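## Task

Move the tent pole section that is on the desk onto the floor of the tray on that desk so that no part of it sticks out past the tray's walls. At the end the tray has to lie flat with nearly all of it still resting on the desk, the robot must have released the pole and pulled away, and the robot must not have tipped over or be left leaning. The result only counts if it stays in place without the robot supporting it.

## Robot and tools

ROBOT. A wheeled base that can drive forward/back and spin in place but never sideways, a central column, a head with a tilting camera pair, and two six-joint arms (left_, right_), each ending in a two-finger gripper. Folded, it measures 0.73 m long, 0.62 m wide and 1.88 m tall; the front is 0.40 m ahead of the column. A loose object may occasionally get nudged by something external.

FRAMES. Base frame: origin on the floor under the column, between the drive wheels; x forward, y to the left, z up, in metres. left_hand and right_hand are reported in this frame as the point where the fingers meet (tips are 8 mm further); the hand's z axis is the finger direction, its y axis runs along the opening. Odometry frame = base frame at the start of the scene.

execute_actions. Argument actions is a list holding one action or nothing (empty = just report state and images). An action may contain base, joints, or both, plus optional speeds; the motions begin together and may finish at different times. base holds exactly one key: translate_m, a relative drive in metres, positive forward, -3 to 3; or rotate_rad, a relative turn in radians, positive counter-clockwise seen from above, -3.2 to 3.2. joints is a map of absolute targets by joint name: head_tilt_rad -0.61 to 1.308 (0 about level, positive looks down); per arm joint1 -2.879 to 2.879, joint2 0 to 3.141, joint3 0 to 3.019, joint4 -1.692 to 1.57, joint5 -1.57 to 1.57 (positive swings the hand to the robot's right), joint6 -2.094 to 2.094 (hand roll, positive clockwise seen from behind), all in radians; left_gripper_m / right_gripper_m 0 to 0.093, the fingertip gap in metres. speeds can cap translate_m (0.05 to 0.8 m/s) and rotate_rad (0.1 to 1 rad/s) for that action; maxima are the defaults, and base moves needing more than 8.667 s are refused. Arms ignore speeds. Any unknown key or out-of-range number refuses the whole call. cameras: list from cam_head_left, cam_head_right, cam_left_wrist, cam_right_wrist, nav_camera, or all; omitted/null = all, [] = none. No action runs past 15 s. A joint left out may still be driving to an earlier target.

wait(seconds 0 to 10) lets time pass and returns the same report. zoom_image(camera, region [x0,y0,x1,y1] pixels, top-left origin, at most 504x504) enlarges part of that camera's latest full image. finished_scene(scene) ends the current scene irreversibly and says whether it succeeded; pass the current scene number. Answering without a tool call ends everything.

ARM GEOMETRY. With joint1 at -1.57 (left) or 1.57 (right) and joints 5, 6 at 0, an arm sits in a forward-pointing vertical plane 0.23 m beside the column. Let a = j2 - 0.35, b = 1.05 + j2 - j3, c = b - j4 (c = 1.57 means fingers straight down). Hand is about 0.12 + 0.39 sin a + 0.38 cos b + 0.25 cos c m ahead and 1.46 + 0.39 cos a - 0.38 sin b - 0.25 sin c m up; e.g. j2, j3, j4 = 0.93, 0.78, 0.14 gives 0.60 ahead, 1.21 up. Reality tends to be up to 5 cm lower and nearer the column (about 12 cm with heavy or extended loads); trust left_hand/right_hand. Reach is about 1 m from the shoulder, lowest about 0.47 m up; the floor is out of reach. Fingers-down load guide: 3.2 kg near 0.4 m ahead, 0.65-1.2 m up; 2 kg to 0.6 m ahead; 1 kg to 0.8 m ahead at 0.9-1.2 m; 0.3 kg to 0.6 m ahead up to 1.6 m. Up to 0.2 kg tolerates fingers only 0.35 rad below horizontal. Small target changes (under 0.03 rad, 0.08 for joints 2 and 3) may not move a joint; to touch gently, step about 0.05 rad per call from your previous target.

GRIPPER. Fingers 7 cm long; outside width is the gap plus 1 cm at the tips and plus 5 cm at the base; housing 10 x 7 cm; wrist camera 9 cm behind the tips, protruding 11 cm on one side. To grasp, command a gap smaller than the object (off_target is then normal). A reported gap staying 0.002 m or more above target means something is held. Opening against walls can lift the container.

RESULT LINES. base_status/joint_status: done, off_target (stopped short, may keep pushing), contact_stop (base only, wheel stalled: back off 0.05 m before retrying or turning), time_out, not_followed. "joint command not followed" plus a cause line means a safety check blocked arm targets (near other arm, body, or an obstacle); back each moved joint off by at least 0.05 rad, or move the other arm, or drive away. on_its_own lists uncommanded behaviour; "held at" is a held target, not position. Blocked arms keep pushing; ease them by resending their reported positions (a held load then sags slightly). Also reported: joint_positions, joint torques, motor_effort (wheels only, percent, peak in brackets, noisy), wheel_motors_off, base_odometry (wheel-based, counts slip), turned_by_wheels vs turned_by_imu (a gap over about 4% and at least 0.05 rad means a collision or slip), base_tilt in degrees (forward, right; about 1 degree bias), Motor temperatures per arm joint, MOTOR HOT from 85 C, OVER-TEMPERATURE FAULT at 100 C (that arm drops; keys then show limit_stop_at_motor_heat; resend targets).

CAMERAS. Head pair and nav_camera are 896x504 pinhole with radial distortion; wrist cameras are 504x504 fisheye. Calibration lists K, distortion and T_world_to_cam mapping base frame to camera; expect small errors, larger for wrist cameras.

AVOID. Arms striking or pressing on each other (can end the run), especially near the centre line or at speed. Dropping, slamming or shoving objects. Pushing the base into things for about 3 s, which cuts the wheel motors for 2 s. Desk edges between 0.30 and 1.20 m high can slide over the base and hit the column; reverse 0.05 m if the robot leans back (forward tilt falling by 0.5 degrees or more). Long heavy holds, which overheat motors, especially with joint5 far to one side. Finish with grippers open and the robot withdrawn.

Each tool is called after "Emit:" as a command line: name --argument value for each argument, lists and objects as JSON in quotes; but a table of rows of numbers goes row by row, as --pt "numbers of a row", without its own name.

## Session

Emit:
execute_actions --actions '[]'

Scene clock: 0.00 s.
Joint torques (N m, as the arm reports them, + toward a larger angle): no reading
Motor temperatures (°C, as the motors report them): left_arm=[30 29 29 28 29 30] | right_arm=[29 33 30 30 29 31]
base_odometry: x=+0.000 y=+0.000 heading=+0.000 (m, m, rad; odometry frame)
turned_by_wheels: +0.000 (rad since the last result)
turned_by_imu: +0.000 (rad since the last result)
base_tilt: forward=+0.1 right=+0.0 (deg)
base_status: not commanded
joint_positions: head_tilt_rad=+0.889 left_joint1_rad=-1.561 left_joint2_rad=+0.895 left_joint3_rad=+0.362 left_joint4_rad=-0.904 left_joint5_rad=-0.046 left_joint6_rad=-0.105 left_gripper_m=+0.094 right_joint1_rad=+1.564 right_joint2_rad=+0.859 right_joint3_rad=+0.407 right_joint4_rad=-0.890 right_joint5_rad=-0.028 right_joint6_rad=-0.017 right_gripper_m=+0.094
joint_status: not commanded
wheel_motors_off: 0
motor_effort: left_wheel=+3 right_wheel=+2 (%)
left_hand: x=+0.1267 y=+0.2345 z=+1.2525 quat_wxyz=(+0.439, +0.041, -0.896, -0.047) (m; base frame)
right_hand: x=+0.1604 y=-0.2222 z=+1.2428 quat_wxyz=(+0.398, -0.001, -0.917, -0.014) (m; base frame)
pictures: cam_head_left, cam_head_right, cam_left_wrist, cam_right_wrist, nav_camera
camera_calibration (this result's frames):
cam_head_left: T_world_to_cam=[[0.0385652, -0.996246, -0.077499, 0.143993], [-0.764259, 0.0205578, -0.644581, 1.02811], [0.643755, 0.0840878, -0.760598, 1.05639], [0, 0, 0, 1]] pos_world=[0.100132, 0.0334868, 1.47735]
cam_head_right: T_world_to_cam=[[0.0410154, -0.996837, -0.0680672, 0.0786478], [-0.764013, 0.0126122, -0.645077, 1.02946], [0.643896, 0.0784623, -0.76108, 1.05375], [0, 0, 0, 1]] pos_world=[0.104786, -0.0172644, 1.47142]
cam_left_wrist: T_world_to_cam=[[0.0116619, -0.993941, -0.109298, 0.373556], [-0.0219469, -0.109533, 0.993741, -1.20911], [-0.999691, -0.00919013, -0.0230913, 0.283973], [0, 0, 0, 1]] pos_world=[0.252993, 0.241465, 1.24892]
cam_right_wrist: T_world_to_cam=[[-0.00443646, -0.999455, -0.0327154, -0.177918], [-0.132201, -0.0318424, 0.990711, -1.21608], [-0.991213, 0.00872025, -0.131987, 0.448702], [0, 0, 0, 1]] pos_world=[0.283202, -0.220457, 1.25819]
Images, in order (width x height): cam_head_left 896x504, cam_head_right 896x504, cam_left_wrist 504x504, cam_right_wrist 504x504, nav_camera 896x504.

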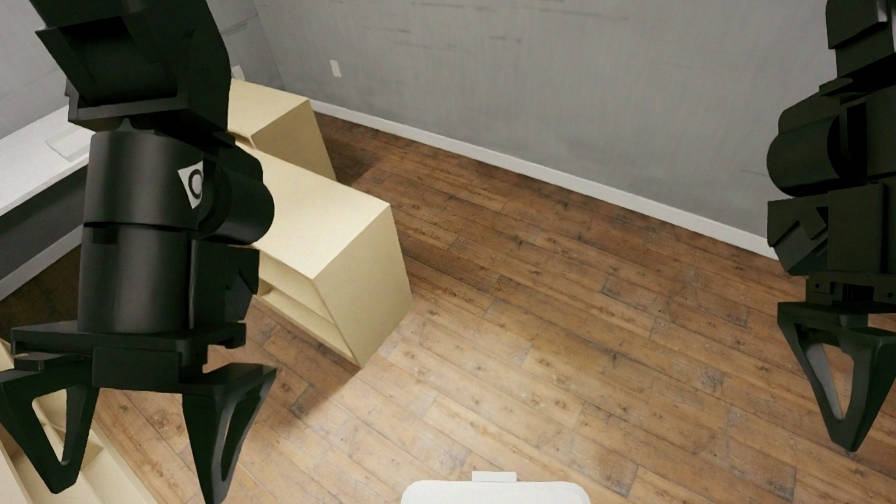

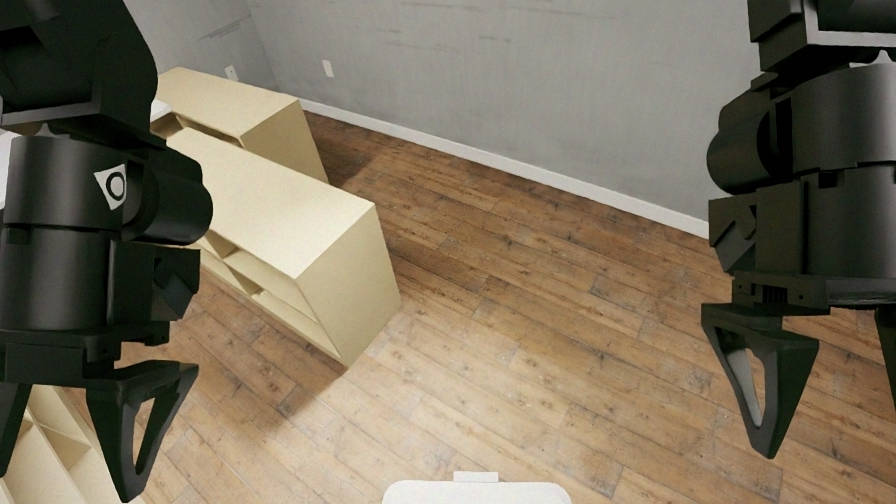

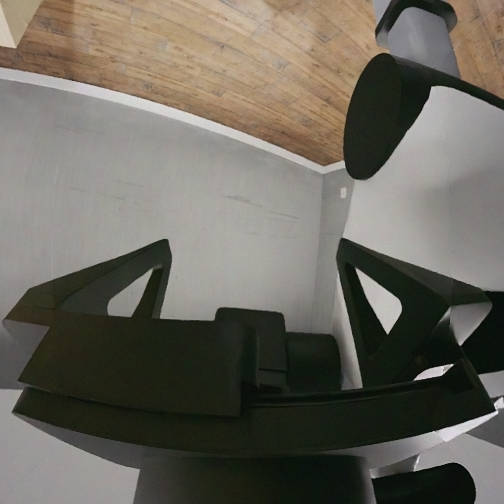

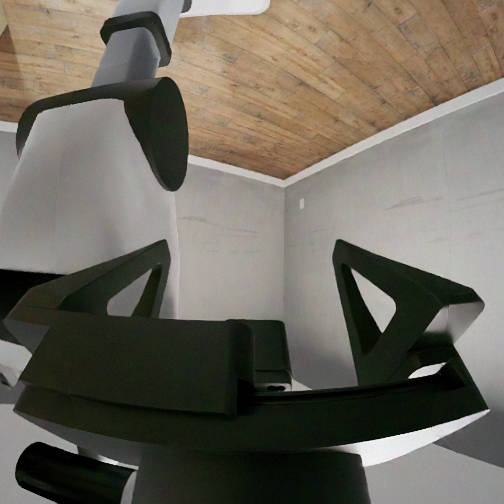

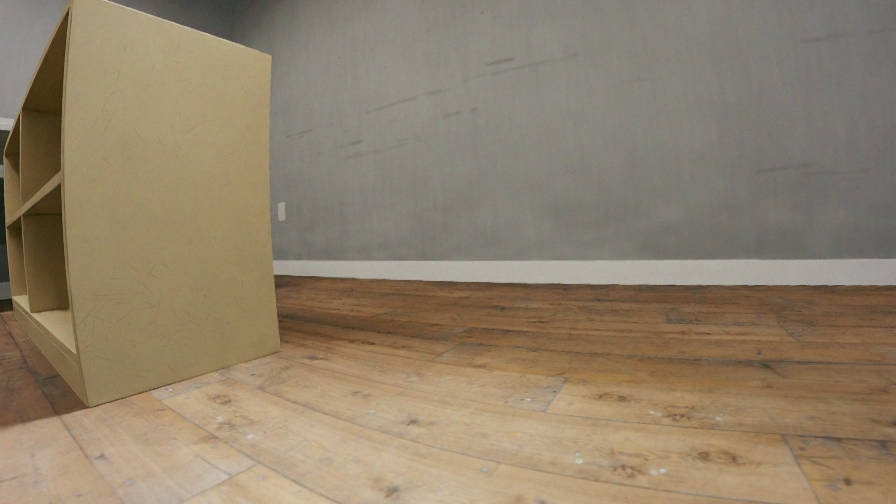

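Emit:
zoom_image --camera "cam_head_left" --region '[0, 240, 440, 504]'

Emit:
zoom_image --camera "cam_head_right" --region '[0, 220, 440, 504]'

Emit:
zoom_image --camera "nav_camera" --region '[0, 260, 320, 460]'

Emit:
zoom_image --camera "cam_head_left" --region '[0, 80, 150, 330]'

Region (0, 240, 440, 504) of cam_head_left's 896x504 image, scaled by 1.145, with more detail than that image has; it fills the top 302 rows of this view, and the rest is white.

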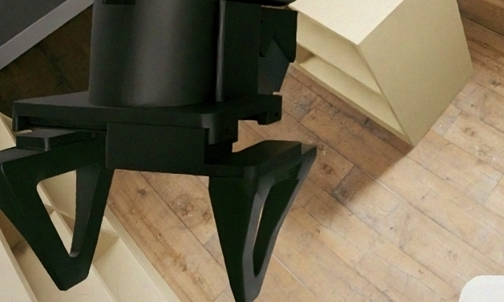

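Region (0, 220, 440, 504) of cam_head_right's 896x504 image, scaled by 1.145, with more detail than that image has; it fills the top 325 rows of this view, and the rest is white.

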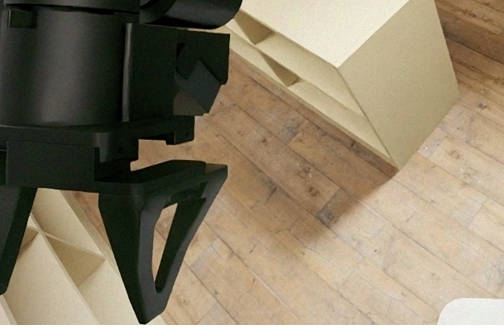

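Region (0, 260, 320, 460) of nav_camera's 896x504 image, scaled by 1.575, with more detail than that image has; it fills the top 315 rows of this view, and the rest is white.

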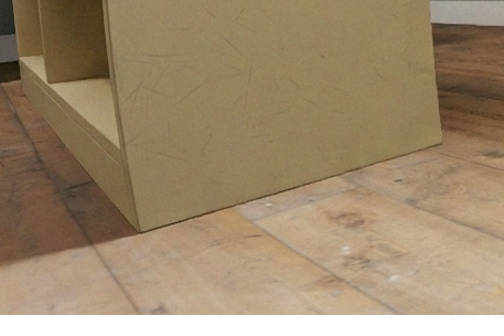

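Region (0, 80, 150, 330) of cam_head_left's 896x504 image, scaled by 2.016, with more detail than that image has; it fills the left 302 columns of this view, and the rest is white.

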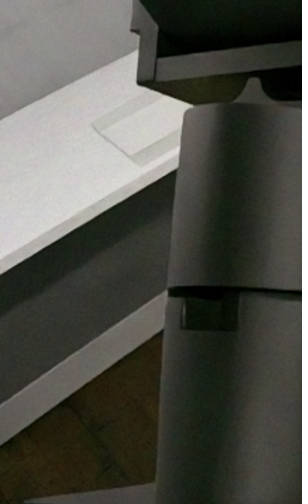

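Emit:
execute_actions --actions '[{"base": {"rotate_rad": 1.055}, "joints": {"head_tilt_rad": 0.7}}]' --cameras '["cam_head_left", "nav_camera"]'

Scene clock: 55.57 s.
Joint torques (N m, as the arm reports them, + toward a larger angle): left_arm=[-0.57 -7.55 -1.05 -1.18 -0.1   0.01] | right_arm=[ 2.08 -5.15 -0.31 -1.22 -0.06  0.  ]
Motor temperatures (°C, as the motors report them): left_arm=[30 29 29 28 29 30] | right_arm=[29 32 30 30 29 31]
base_odometry: x=+0.000 y=+0.000 heading=+1.054 (m, m, rad; odometry frame)
turned_by_wheels: +1.054 (rad since the last result)
turned_by_imu: +1.053 (rad since the last result)
base_tilt: forward=+0.0 right=+0.0 (deg)
base_status: done
joint_positions: head_tilt_rad=+0.717 left_joint1_rad=-1.561 left_joint2_rad=+0.895 left_joint3_rad=+0.362 left_joint4_rad=-0.904 left_joint5_rad=-0.046 left_joint6_rad=-0.105 left_gripper_m=+0.094 right_joint1_rad=+1.564 right_joint2_rad=+0.859 right_joint3_rad=+0.407 right_joint4_rad=-0.890 right_joint5_rad=-0.028 right_joint6_rad=-0.017 right_gripper_m=+0.094
joint_status: all done
wheel_motors_off: 0
motor_effort: left_wheel=-5(48) right_wheel=+8(40) (%)
left_hand: x=+0.1267 y=+0.2345 z=+1.2525 quat_wxyz=(+0.439, +0.041, -0.896, -0.047) (m; base frame)
right_hand: x=+0.1608 y=-0.2222 z=+1.2427 quat_wxyz=(+0.398, -0.001, -0.917, -0.014) (m; base frame)
pictures: cam_head_left, nav_camera
camera_calibration (this result's frames):
cam_head_left: T_world_to_cam=[[0.0512865, -0.996246, -0.0697357, 0.131401], [-0.642373, 0.0205578, -0.766116, 1.20918], [0.764674, 0.0840878, -0.638907, 0.862942], [0, 0, 0, 1]] pos_world=[0.110136, 0.0334868, 1.48688]
Images, in order (width x height): cam_head_left 896x504, nav_camera 896x504.

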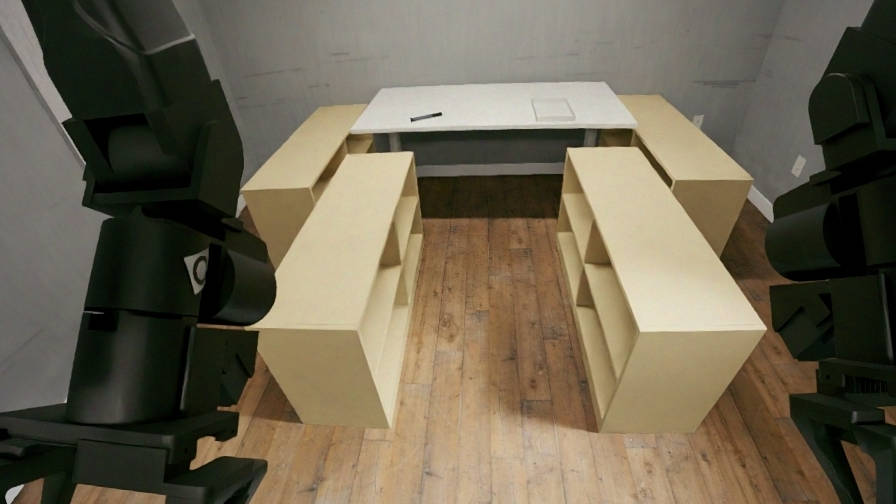

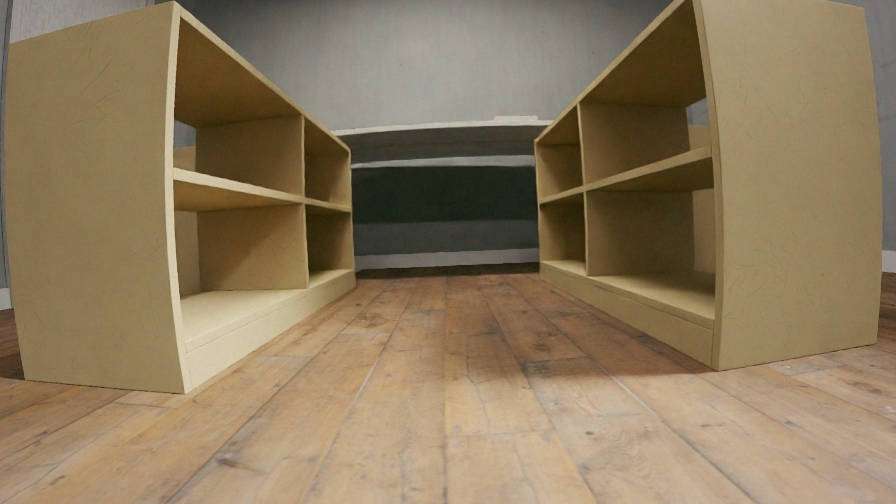

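Emit:
zoom_image --camera "cam_head_left" --region '[340, 140, 660, 460]'

Emit:
zoom_image --camera "nav_camera" --region '[310, 230, 590, 330]'

Emit:
zoom_image --camera "cam_head_left" --region '[340, 70, 660, 180]'

Region (340, 140, 660, 460) of cam_head_left's 896x504 image, scaled by 1.575, with more detail than that image has.

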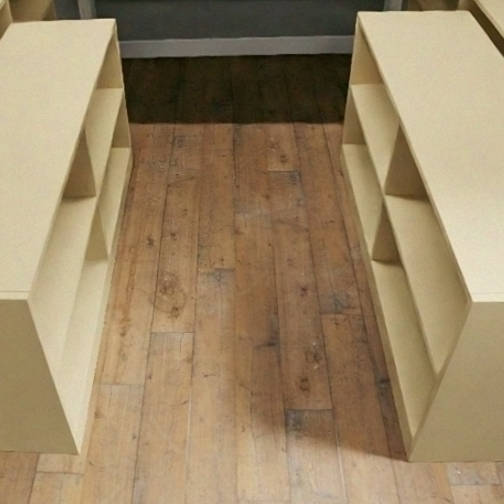

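Region (310, 230, 590, 330) of nav_camera's 896x504 image, scaled by 1.800, with more detail than that image has; it fills the top 180 rows of this view, and the rest is white.

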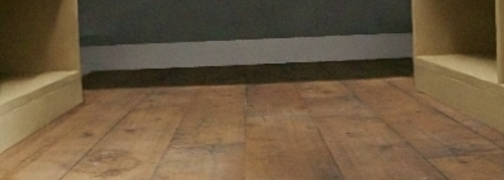

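Region (340, 70, 660, 180) of cam_head_left's 896x504 image, scaled by 1.575, with more detail than that image has; it fills the top 173 rows of this view, and the rest is white.

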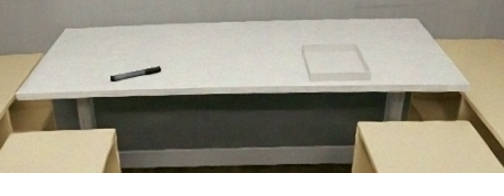

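Emit:
execute_actions --actions '[{"base": {"rotate_rad": -0.03}}]' --cameras '[]'

Emit:
execute_actions --actions '[{"base": {"translate_m": 1.75}, "joints": {"head_tilt_rad": 1.0, "left_joint1_rad": -1.57, "left_joint2_rad": 1.73, "left_joint3_rad": 1.28, "left_joint4_rad": -0.07, "left_joint5_rad": 0.0, "left_joint6_rad": -1.7}}]' --cameras '["cam_head_left", "cam_head_right", "cam_left_wrist"]'

Scene clock: 128.87 s.
Joint torques (N m, as the arm reports them, + toward a larger angle): left_arm=[-0.6  -7.72 -1.07 -1.1  -0.13  0.05] | right_arm=[ 1.51 -5.04 -0.51 -1.15 -0.05 -0.01]
Motor temperatures (°C, as the motors report them): left_arm=[30 29 29 28 29 30] | right_arm=[29 32 30 30 29 31]
base_odometry: x=+0.000 y=+0.000 heading=+1.024 (m, m, rad; odometry frame)
turned_by_wheels: -0.030 (rad since the last result)
turned_by_imu: -0.031 (rad since the last result)
base_tilt: forward=+0.1 right=+0.0 (deg)
base_status: done
joint_positions: head_tilt_rad=+0.717 left_joint1_rad=-1.561 left_joint2_rad=+0.895 left_joint3_rad=+0.362 left_joint4_rad=-0.904 left_joint5_rad=-0.046 left_joint6_rad=-0.105 left_gripper_m=+0.094 right_joint1_rad=+1.564 right_joint2_rad=+0.859 right_joint3_rad=+0.407 right_joint4_rad=-0.890 right_joint5_rad=-0.028 right_joint6_rad=-0.017 right_gripper_m=+0.094
joint_status: not commanded
wheel_motors_off: 0
motor_effort: left_wheel=+0(11) right_wheel=+0(11) (%)
left_hand: x=+0.1267 y=+0.2345 z=+1.2525 quat_wxyz=(+0.439, +0.041, -0.896, -0.047) (m; base frame)
right_hand: x=+0.1604 y=-0.2222 z=+1.2428 quat_wxyz=(+0.398, -0.001, -0.917, -0.014) (m; base frame)
pictures: none
No camera images: the call's "cameras" was empty. Leave "cameras" out to get every camera's image.

Scene clock: 132.87 s.
Joint torques (N m, as the arm reports them, + toward a larger angle): left_arm=[ -1.34 -19.49   0.81   0.69  -0.02  -0.07] | right_arm=[ 1.58 -4.69 -0.44 -1.11 -0.05  0.03]
Motor temperatures (°C, as the motors report them): left_arm=[30 30 29 28 29 30] | right_arm=[29 32 30 30 29 31]
base_odometry: x=+0.910 y=+1.495 heading=+1.025 (m, m, rad; odometry frame)
turned_by_wheels: +0.001 (rad since the last result)
turned_by_imu: -0.002 (rad since the last result)
base_tilt: forward=+0.0 right=+0.0 (deg)
base_status: done
joint_positions: head_tilt_rad=+1.001 left_joint1_rad=-1.561 left_joint2_rad=+1.736 left_joint3_rad=+1.282 left_joint4_rad=-0.080 left_joint5_rad=-0.004 left_joint6_rad=-1.692 left_gripper_m=+0.094 right_joint1_rad=+1.564 right_joint2_rad=+0.859 right_joint3_rad=+0.408 right_joint4_rad=-0.890 right_joint5_rad=-0.028 right_joint6_rad=-0.017 right_gripper_m=+0.094
joint_status: all done
wheel_motors_off: 0
motor_effort: left_wheel=+1(58) right_wheel=+0(49) (%)
left_hand: x=+0.5262 y=+0.2322 z=+0.8986 quat_wxyz=(-0.001, +0.750, -0.661, -0.008) (m; base frame)
right_hand: x=+0.1610 y=-0.2222 z=+1.2426 quat_wxyz=(+0.397, -0.001, -0.918, -0.014) (m; base frame)
pictures: cam_head_left, cam_head_right, cam_left_wrist
camera_calibration (this result's frames):
cam_head_left: T_world_to_cam=[[0.0296962, -0.996246, -0.0813112, 0.150307], [-0.831278, 0.0205578, -0.555476, 0.894239], [0.555062, 0.0840878, -0.827548, 1.16393], [0, 0, 0, 1]] pos_world=[0.0928447, 0.0334868, 1.47216]
cam_head_right: T_world_to_cam=[[0.0331813, -0.996837, -0.0722109, 0.0854207], [-0.831089, 0.0126122, -0.555996, 0.895624], [0.555149, 0.0784623, -0.828042, 1.16131], [0, 0, 0, 1]] pos_world=[0.096809, -0.0172644, 1.46575]
cam_left_wrist: T_world_to_cam=[[0.994313, 0.104738, -0.0192916, -0.525096], [0.0962841, -0.806646, 0.583139, -0.380287], [0.0455156, -0.58168, -0.812143, 0.96719], [0, 0, 0, 1]] pos_world=[0.514703, 0.310835, 0.997127]
Images, in order (width x height): cam_head_left 896x504, cam_head_right 896x504, cam_left_wrist 504x504.

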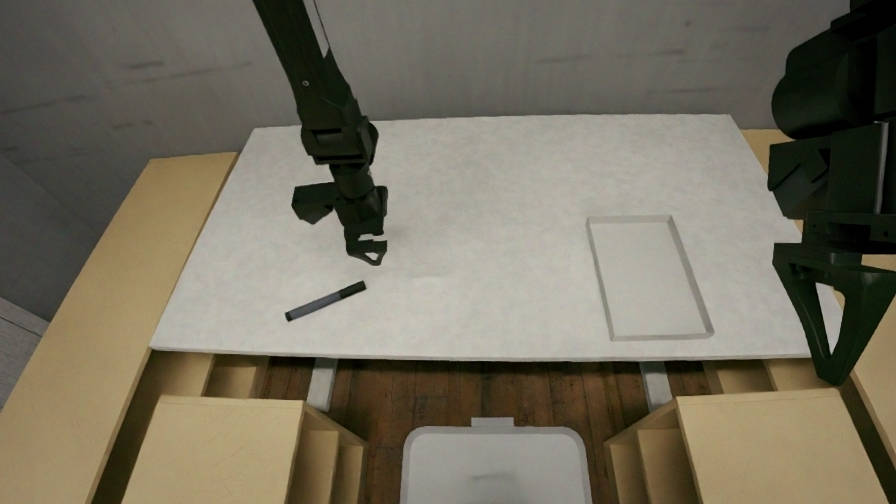

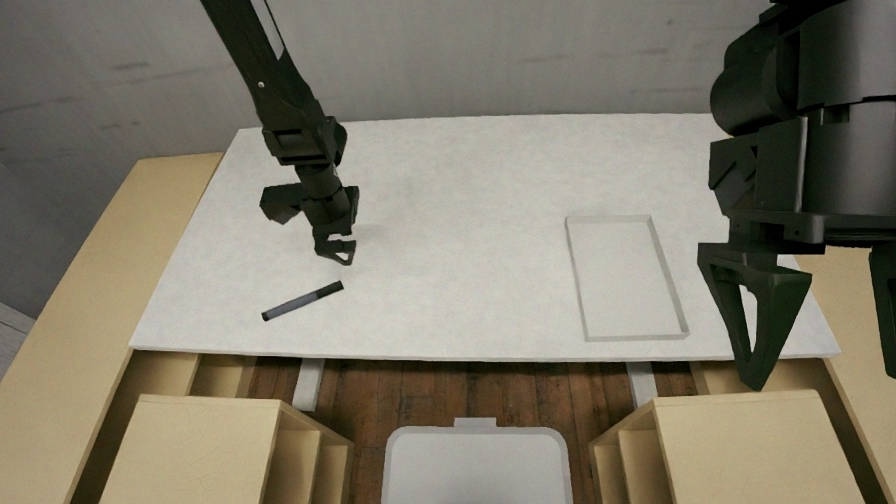

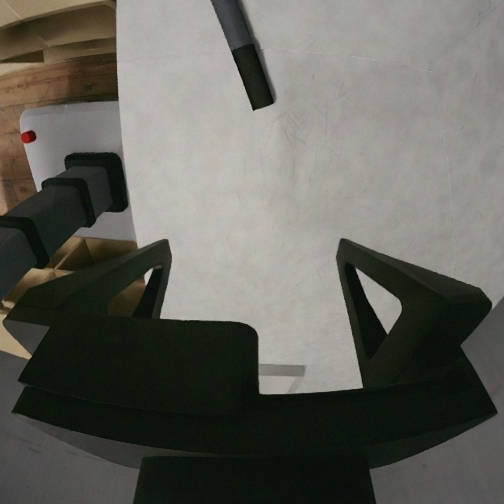

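Emit:
zoom_image --camera "cam_head_left" --region '[270, 260, 390, 340]'

Emit:
zoom_image --camera "cam_head_left" --region '[560, 190, 760, 380]'

Emit:
zoom_image --camera "cam_left_wrist" --region '[170, 0, 330, 140]'

Emit:
zoom_image --camera "cam_head_left" --region '[280, 340, 720, 504]'

Region (270, 260, 390, 340) of cam_head_left's 896x504 image, scaled by 4.200, with more detail than that image has.

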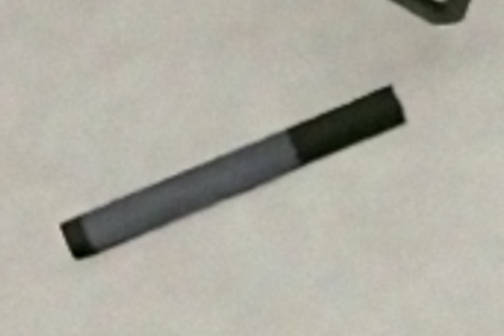

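Region (560, 190, 760, 380) of cam_head_left's 896x504 image, scaled by 2.520, with more detail than that image has; it fills the top 479 rows of this view, and the rest is white.

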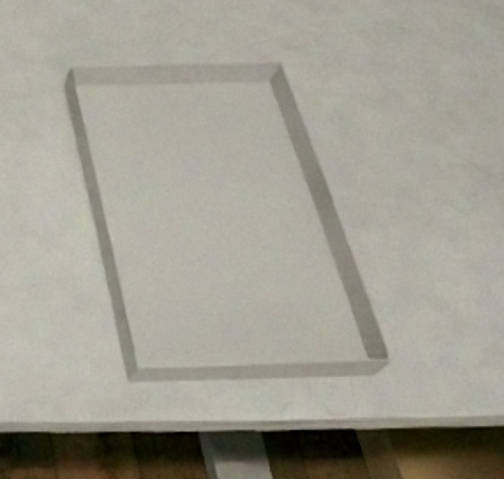

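Region (170, 0, 330, 140) of cam_left_wrist's 504x504 image, scaled by 3.150, with more detail than that image has; it fills the top 441 rows of this view, and the rest is white.

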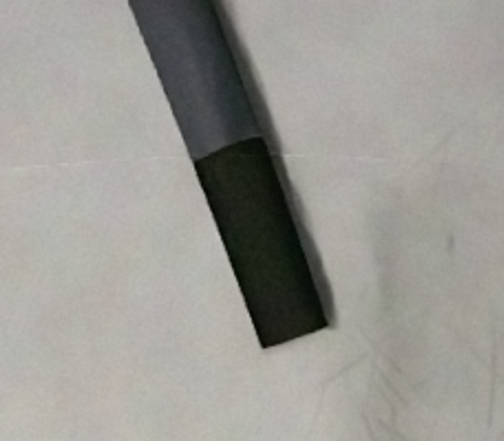

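Region (280, 340, 720, 504) of cam_head_left's 896x504 image, scaled by 1.145, with more detail than that image has; it fills the top 188 rows of this view, and the rest is white.

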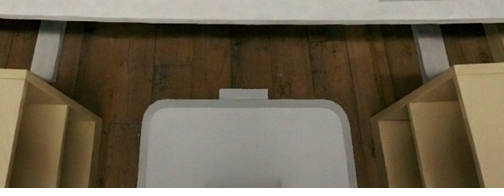

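Emit:
execute_actions --actions '[{"base": {"rotate_rad": 0.296}, "joints": {"left_joint2_rad": 1.995, "left_joint3_rad": 1.65, "left_joint4_rad": -0.18, "left_joint6_rad": -1.735}}]' --cameras '["cam_head_left", "cam_left_wrist"]'

Scene clock: 216.93 s.
Joint torques (N m, as the arm reports them, + toward a larger angle): left_arm=[ -0.78 -21.57   2.55  -0.1   -0.06  -0.07] | right_arm=[ 1.36 -4.95 -0.6  -1.22 -0.04  0.01]
Motor temperatures (°C, as the motors report them): left_arm=[30 33 29 28 29 30] | right_arm=[29 31 30 30 29 31]
base_odometry: x=+0.910 y=+1.495 heading=+1.319 (m, m, rad; odometry frame)
turned_by_wheels: +0.294 (rad since the last result)
turned_by_imu: +0.291 (rad since the last result)
base_tilt: forward=+0.0 right=+0.0 (deg)
base_status: done
joint_positions: head_tilt_rad=+1.001 left_joint1_rad=-1.567 left_joint2_rad=+2.007 left_joint3_rad=+1.637 left_joint4_rad=-0.170 left_joint5_rad=-0.003 left_joint6_rad=-1.726 left_gripper_m=+0.094 right_joint1_rad=+1.564 right_joint2_rad=+0.859 right_joint3_rad=+0.408 right_joint4_rad=-0.890 right_joint5_rad=-0.028 right_joint6_rad=-0.017 right_gripper_m=+0.094
joint_status: all done
wheel_motors_off: 0
motor_effort: left_wheel=-5(55) right_wheel=+5(42) (%)
left_hand: x=+0.5614 y=+0.2281 z=+0.7984 quat_wxyz=(+0.003, +0.760, -0.649, -0.008) (m; base frame)
right_hand: x=+0.1610 y=-0.2222 z=+1.2426 quat_wxyz=(+0.397, -0.001, -0.918, -0.014) (m; base frame)
pictures: cam_head_left, cam_left_wrist
camera_calibration (this result's frames):
cam_head_left: T_world_to_cam=[[0.0296962, -0.996246, -0.0813112, 0.150307], [-0.831279, 0.0205578, -0.555476, 0.894239], [0.555062, 0.0840878, -0.827548, 1.16393], [0, 0, 0, 1]] pos_world=[0.0928447, 0.0334868, 1.47216]
cam_left_wrist: T_world_to_cam=[[0.990417, 0.135698, -0.0257005, -0.561395], [0.124828, -0.799903, 0.587003, -0.349163], [0.0590975, -0.584586, -0.809177, 0.872518], [0, 0, 0, 1]] pos_world=[0.548037, 0.306946, 0.896553]
Images, in order (width x height): cam_head_left 896x504, cam_left_wrist 504x504.

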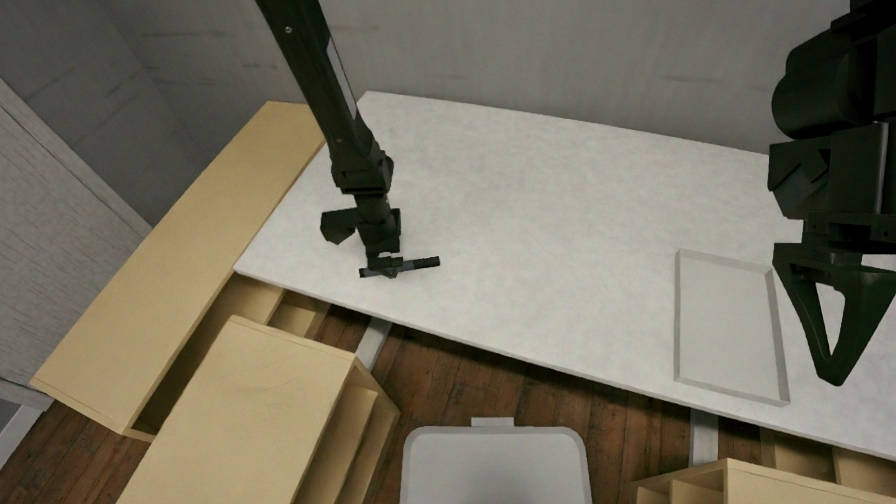

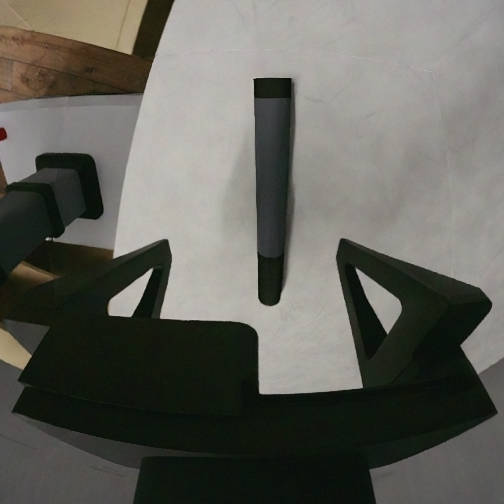

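Emit:
zoom_image --camera "cam_left_wrist" --region '[150, 60, 370, 320]'

Region (150, 60, 370, 320) of cam_left_wrist's 504x504 image, scaled by 1.938, with more detail than that image has; it fills the left 426 columns of this view, and the rest is white.

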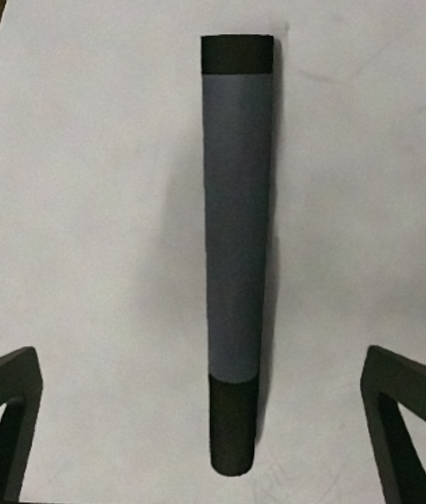

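Emit:
execute_actions --actions '[{"joints": {"left_joint2_rad": 2.122, "left_joint3_rad": 1.842, "left_joint4_rad": -0.229}}]' --cameras '["cam_head_left", "cam_left_wrist"]'

Scene clock: 253.90 s.
Joint torques (N m, as the arm reports them, + toward a larger angle): left_arm=[ -1.01 -20.39   3.39  -0.06  -0.06  -0.08] | right_arm=[ 1.88 -4.68 -0.56 -1.14 -0.06  0.02]
Motor temperatures (°C, as the motors report them): left_arm=[30 34 29 28 29 30] | right_arm=[29 31 30 30 29 31]
base_odometry: x=+0.910 y=+1.495 heading=+1.319 (m, m, rad; odometry frame)
turned_by_wheels: +0.000 (rad since the last result)
turned_by_imu: -0.001 (rad since the last result)
base_tilt: forward=+0.0 right=+0.0 (deg)
base_status: not commanded
joint_positions: head_tilt_rad=+1.001 left_joint1_rad=-1.567 left_joint2_rad=+2.113 left_joint3_rad=+1.827 left_joint4_rad=-0.220 left_joint5_rad=-0.003 left_joint6_rad=-1.726 left_gripper_m=+0.094 right_joint1_rad=+1.564 right_joint2_rad=+0.859 right_joint3_rad=+0.408 right_joint4_rad=-0.890 right_joint5_rad=-0.028 right_joint6_rad=-0.017 right_gripper_m=+0.094
joint_status: all done
wheel_motors_off: 0
motor_effort: left_wheel=-2(5) right_wheel=+6(6) (%)
left_hand: x=+0.5952 y=+0.2283 z=+0.7640 quat_wxyz=(-0.008, +0.760, -0.649, +0.005) (m; base frame)
right_hand: x=+0.1610 y=-0.2222 z=+1.2426 quat_wxyz=(+0.397, -0.001, -0.918, -0.014) (m; base frame)
pictures: cam_head_left, cam_left_wrist
camera_calibration (this result's frames):
cam_head_left: T_world_to_cam=[[0.0296962, -0.996246, -0.0813112, 0.150307], [-0.831278, 0.0205578, -0.555476, 0.894239], [0.555062, 0.0840878, -0.827548, 1.16393], [0, 0, 0, 1]] pos_world=[0.0928447, 0.0334868, 1.47216]
cam_left_wrist: T_world_to_cam=[[0.990733, 0.13559, 0.0079424, -0.621621], [0.104744, -0.799953, 0.59085, -0.323983], [0.086467, -0.584543, -0.806742, 0.824578], [0, 0, 0, 1]] pos_world=[0.578497, 0.307116, 0.861585]
Images, in order (width x height): cam_head_left 896x504, cam_left_wrist 504x504.

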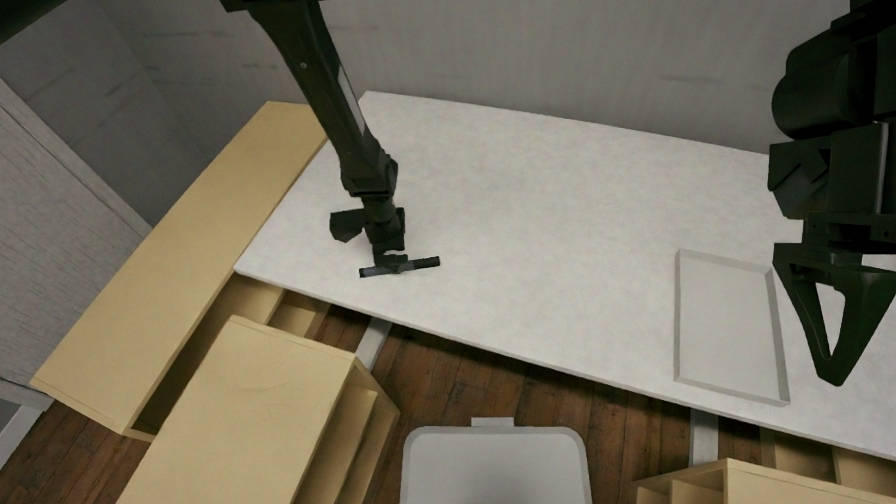

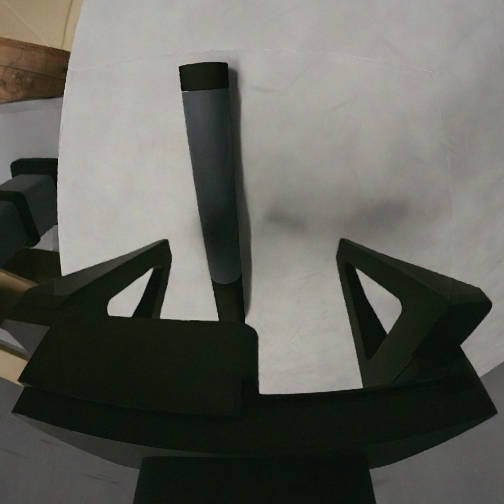

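Emit:
execute_actions --actions '[]'

Scene clock: 268.63 s.
Joint torques (N m, as the arm reports them, + toward a larger angle): left_arm=[ -1.06 -20.47   3.31   0.1   -0.04  -0.06] | right_arm=[ 1.68 -5.21 -0.5  -1.2  -0.03  0.01]
Motor temperatures (°C, as the motors report them): left_arm=[30 34 29 28 29 30] | right_arm=[29 31 30 30 29 31]
base_odometry: x=+0.910 y=+1.495 heading=+1.319 (m, m, rad; odometry frame)
turned_by_wheels: +0.000 (rad since the last result)
turned_by_imu: -0.001 (rad since the last result)
base_tilt: forward=+0.1 right=+0.0 (deg)
base_status: not commanded
joint_positions: head_tilt_rad=+1.001 left_joint1_rad=-1.567 left_joint2_rad=+2.113 left_joint3_rad=+1.827 left_joint4_rad=-0.220 left_joint5_rad=-0.003 left_joint6_rad=-1.726 left_gripper_m=+0.094 right_joint1_rad=+1.564 right_joint2_rad=+0.859 right_joint3_rad=+0.408 right_joint4_rad=-0.890 right_joint5_rad=-0.028 right_joint6_rad=-0.017 right_gripper_m=+0.094
joint_status: all done
wheel_motors_off: 0
motor_effort: left_wheel=-4(5) right_wheel=+6(6) (%)
left_hand: x=+0.5952 y=+0.2283 z=+0.7640 quat_wxyz=(-0.008, +0.760, -0.649, +0.005) (m; base frame)
right_hand: x=+0.1610 y=-0.2222 z=+1.2426 quat_wxyz=(+0.397, -0.001, -0.918, -0.014) (m; base frame)
pictures: cam_head_left, cam_head_right, cam_left_wrist, cam_right_wrist, nav_camera
camera_calibration (this result's frames):
cam_head_left: T_world_to_cam=[[0.0296962, -0.996246, -0.0813112, 0.150307], [-0.831279, 0.0205578, -0.555476, 0.894239], [0.555062, 0.0840878, -0.827548, 1.16393], [0, 0, 0, 1]] pos_world=[0.0928447, 0.0334868, 1.47216]
cam_head_right: T_world_to_cam=[[0.0331813, -0.996837, -0.0722109, 0.0854207], [-0.831089, 0.0126122, -0.555996, 0.895624], [0.555148, 0.0784623, -0.828042, 1.16131], [0, 0, 0, 1]] pos_world=[0.096809, -0.0172644, 1.46575]
cam_left_wrist: T_world_to_cam=[[0.990733, 0.13559, 0.0079424, -0.621621], [0.104744, -0.799953, 0.59085, -0.323983], [0.086467, -0.584543, -0.806742, 0.824578], [0, 0, 0, 1]] pos_world=[0.578497, 0.307116, 0.861585]
cam_right_wrist: T_world_to_cam=[[-0.00439183, -0.999455, -0.0327163, -0.177931], [-0.133334, -0.0318392, 0.99056, -1.21546], [-0.991061, 0.00871257, -0.133122, 0.450685], [0, 0, 0, 1]] pos_world=[0.283813, -0.220459, 1.25816]
Images, in order (width x height): cam_head_left 896x504, cam_head_right 896x504, cam_left_wrist 504x504, cam_right_wrist 504x504, nav_camera 896x504.

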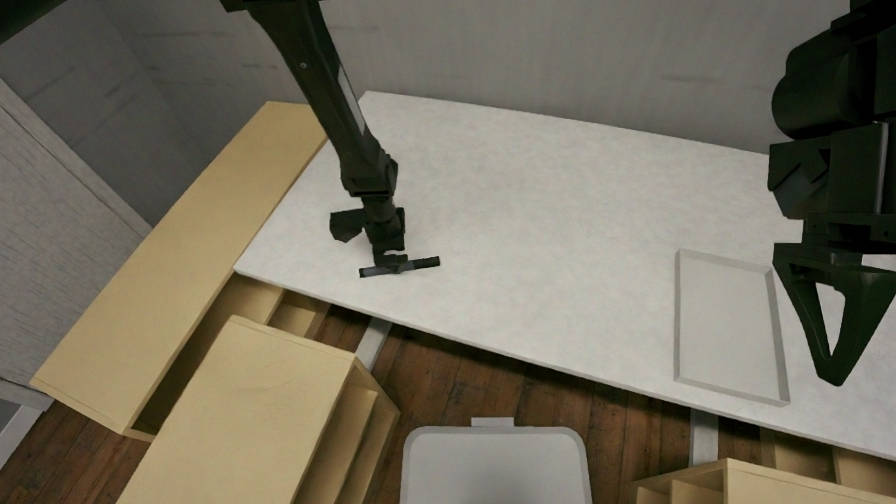

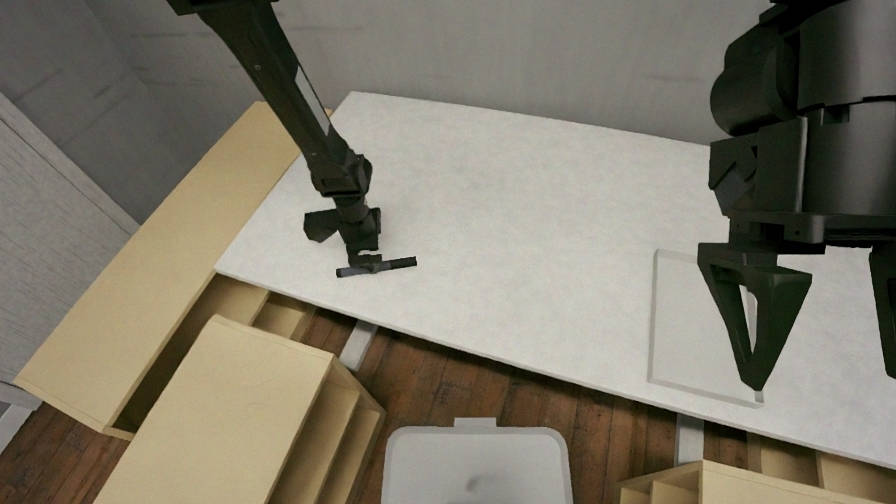

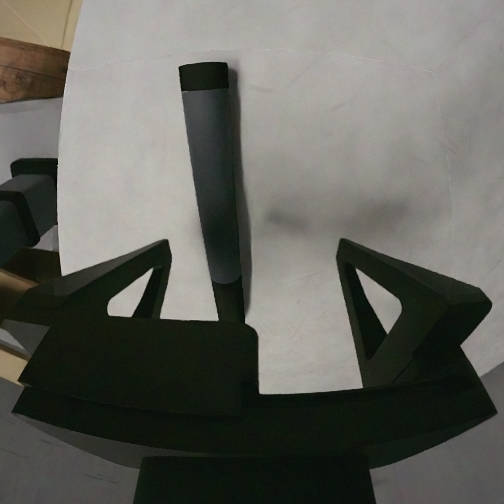

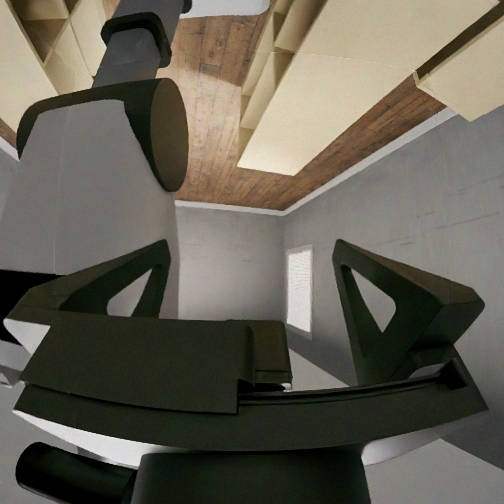

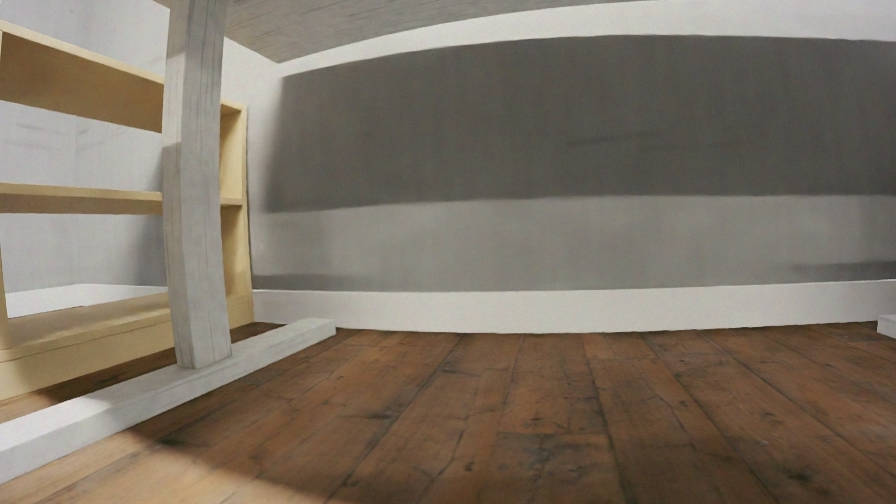

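Emit:
execute_actions --actions '[{"joints": {"left_joint2_rad": 2.165}}]' --cameras '["cam_left_wrist", "cam_head_left"]'

Scene clock: 271.47 s.
Joint torques (N m, as the arm reports them, + toward a larger angle): left_arm=[ -1.06 -19.55   2.52  -0.11  -0.04  -0.07] | right_arm=[ 1.42 -4.73 -0.53 -1.17 -0.04 -0.01]
Motor temperatures (°C, as the motors report them): left_arm=[30 34 29 28 29 30] | right_arm=[29 31 30 30 29 31]
base_odometry: x=+0.910 y=+1.495 heading=+1.319 (m, m, rad; odometry frame)
turned_by_wheels: +0.000 (rad since the last result)
turned_by_imu: -0.001 (rad since the last result)
base_tilt: forward=+0.1 right=+0.0 (deg)
base_status: not commanded
joint_positions: head_tilt_rad=+1.001 left_joint1_rad=-1.567 left_joint2_rad=+2.156 left_joint3_rad=+1.834 left_joint4_rad=-0.220 left_joint5_rad=-0.003 left_joint6_rad=-1.726 left_gripper_m=+0.094 right_joint1_rad=+1.564 right_joint2_rad=+0.859 right_joint3_rad=+0.408 right_joint4_rad=-0.890 right_joint5_rad=-0.028 right_joint6_rad=-0.017 right_gripper_m=+0.094
joint_status: all done
wheel_motors_off: 0
motor_effort: left_wheel=-4(5) right_wheel=+6(6) (%)
left_hand: x=+0.5692 y=+0.2283 z=+0.7449 quat_wxyz=(+0.004, +0.760, -0.649, -0.009) (m; base frame)
right_hand: x=+0.1610 y=-0.2222 z=+1.2426 quat_wxyz=(+0.397, -0.001, -0.918, -0.014) (m; base frame)
pictures: cam_head_left, cam_left_wrist
camera_calibration (this result's frames):
cam_head_left: T_world_to_cam=[[0.0296962, -0.996246, -0.0813112, 0.150307], [-0.831278, 0.0205578, -0.555476, 0.894239], [0.555062, 0.0840878, -0.827548, 1.16393], [0, 0, 0, 1]] pos_world=[0.0928447, 0.0334868, 1.47216]
cam_left_wrist: T_world_to_cam=[[0.990354, 0.135706, -0.0279679, -0.568794], [0.126177, -0.7999, 0.586719, -0.319135], [0.0572496, -0.584589, -0.809307, 0.830022], [0, 0, 0, 1]] pos_world=[0.556057, 0.307134, 0.843077]
Images, in order (width x height): cam_head_left 896x504, cam_left_wrist 504x504.

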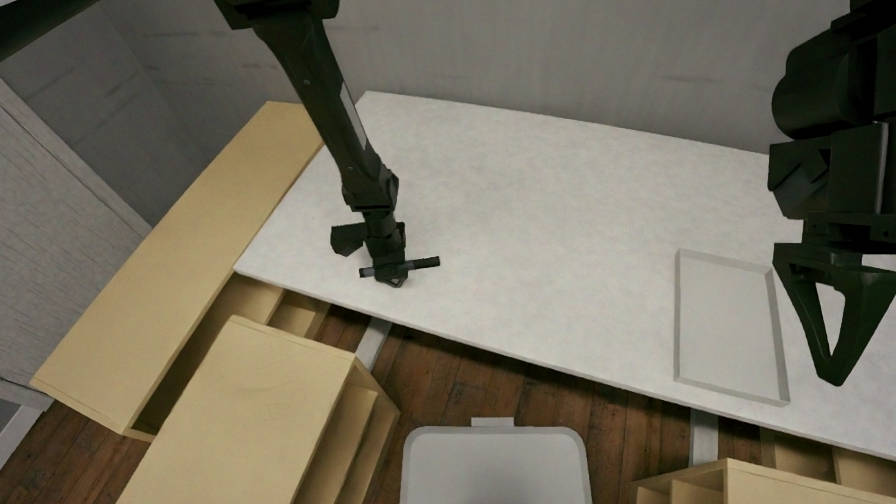

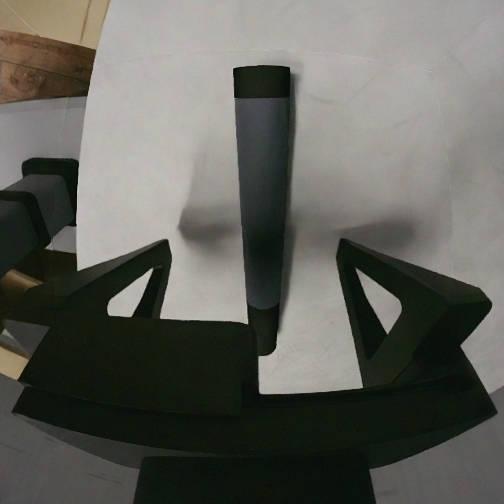

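Emit:
zoom_image --camera "cam_left_wrist" --region '[120, 150, 420, 330]'

Emit:
zoom_image --camera "cam_head_left" --region '[320, 200, 470, 310]'

Region (120, 150, 420, 330) of cam_left_wrist's 504x504 image, scaled by 1.680, with more detail than that image has; it fills the top 302 rows of this view, and the rest is white.

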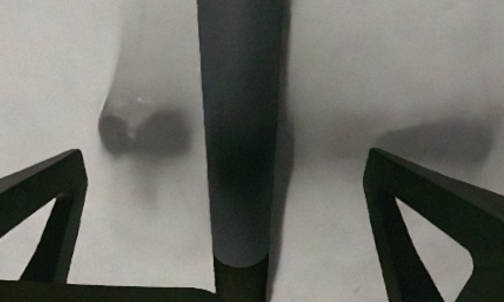

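Region (320, 200, 470, 310) of cam_head_left's 896x504 image, scaled by 3.360, with more detail than that image has; it fills the top 370 rows of this view, and the rest is white.

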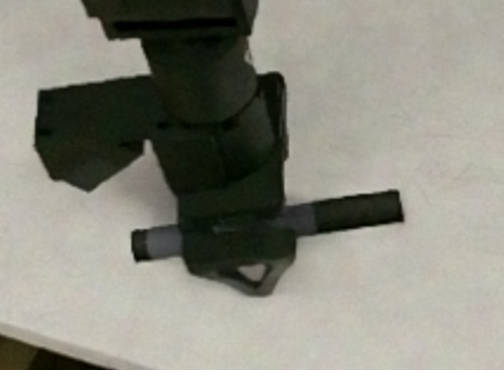

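Emit:
zoom_image --camera "cam_left_wrist" --region '[220, 280, 320, 380]'

Emit:
zoom_image --camera "cam_left_wrist" --region '[200, 40, 320, 130]'

Region (220, 280, 320, 380) of cam_left_wrist's 504x504 image, scaled by 5.040, with more detail than that image has.

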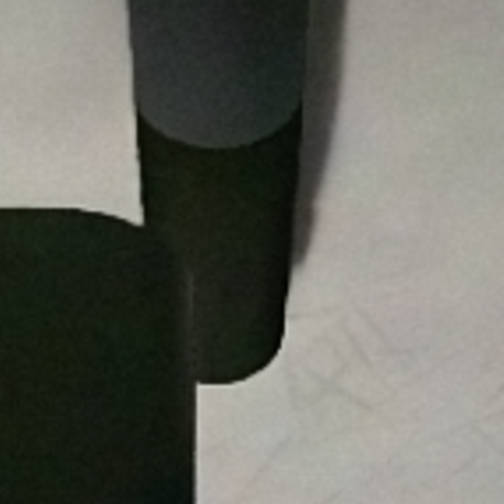

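Region (200, 40, 320, 130) of cam_left_wrist's 504x504 image, scaled by 4.200, with more detail than that image has; it fills the top 378 rows of this view, and the rest is white.

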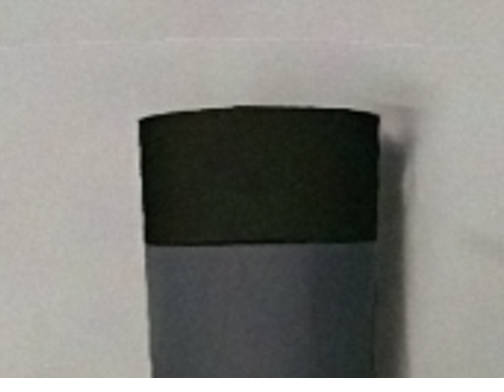

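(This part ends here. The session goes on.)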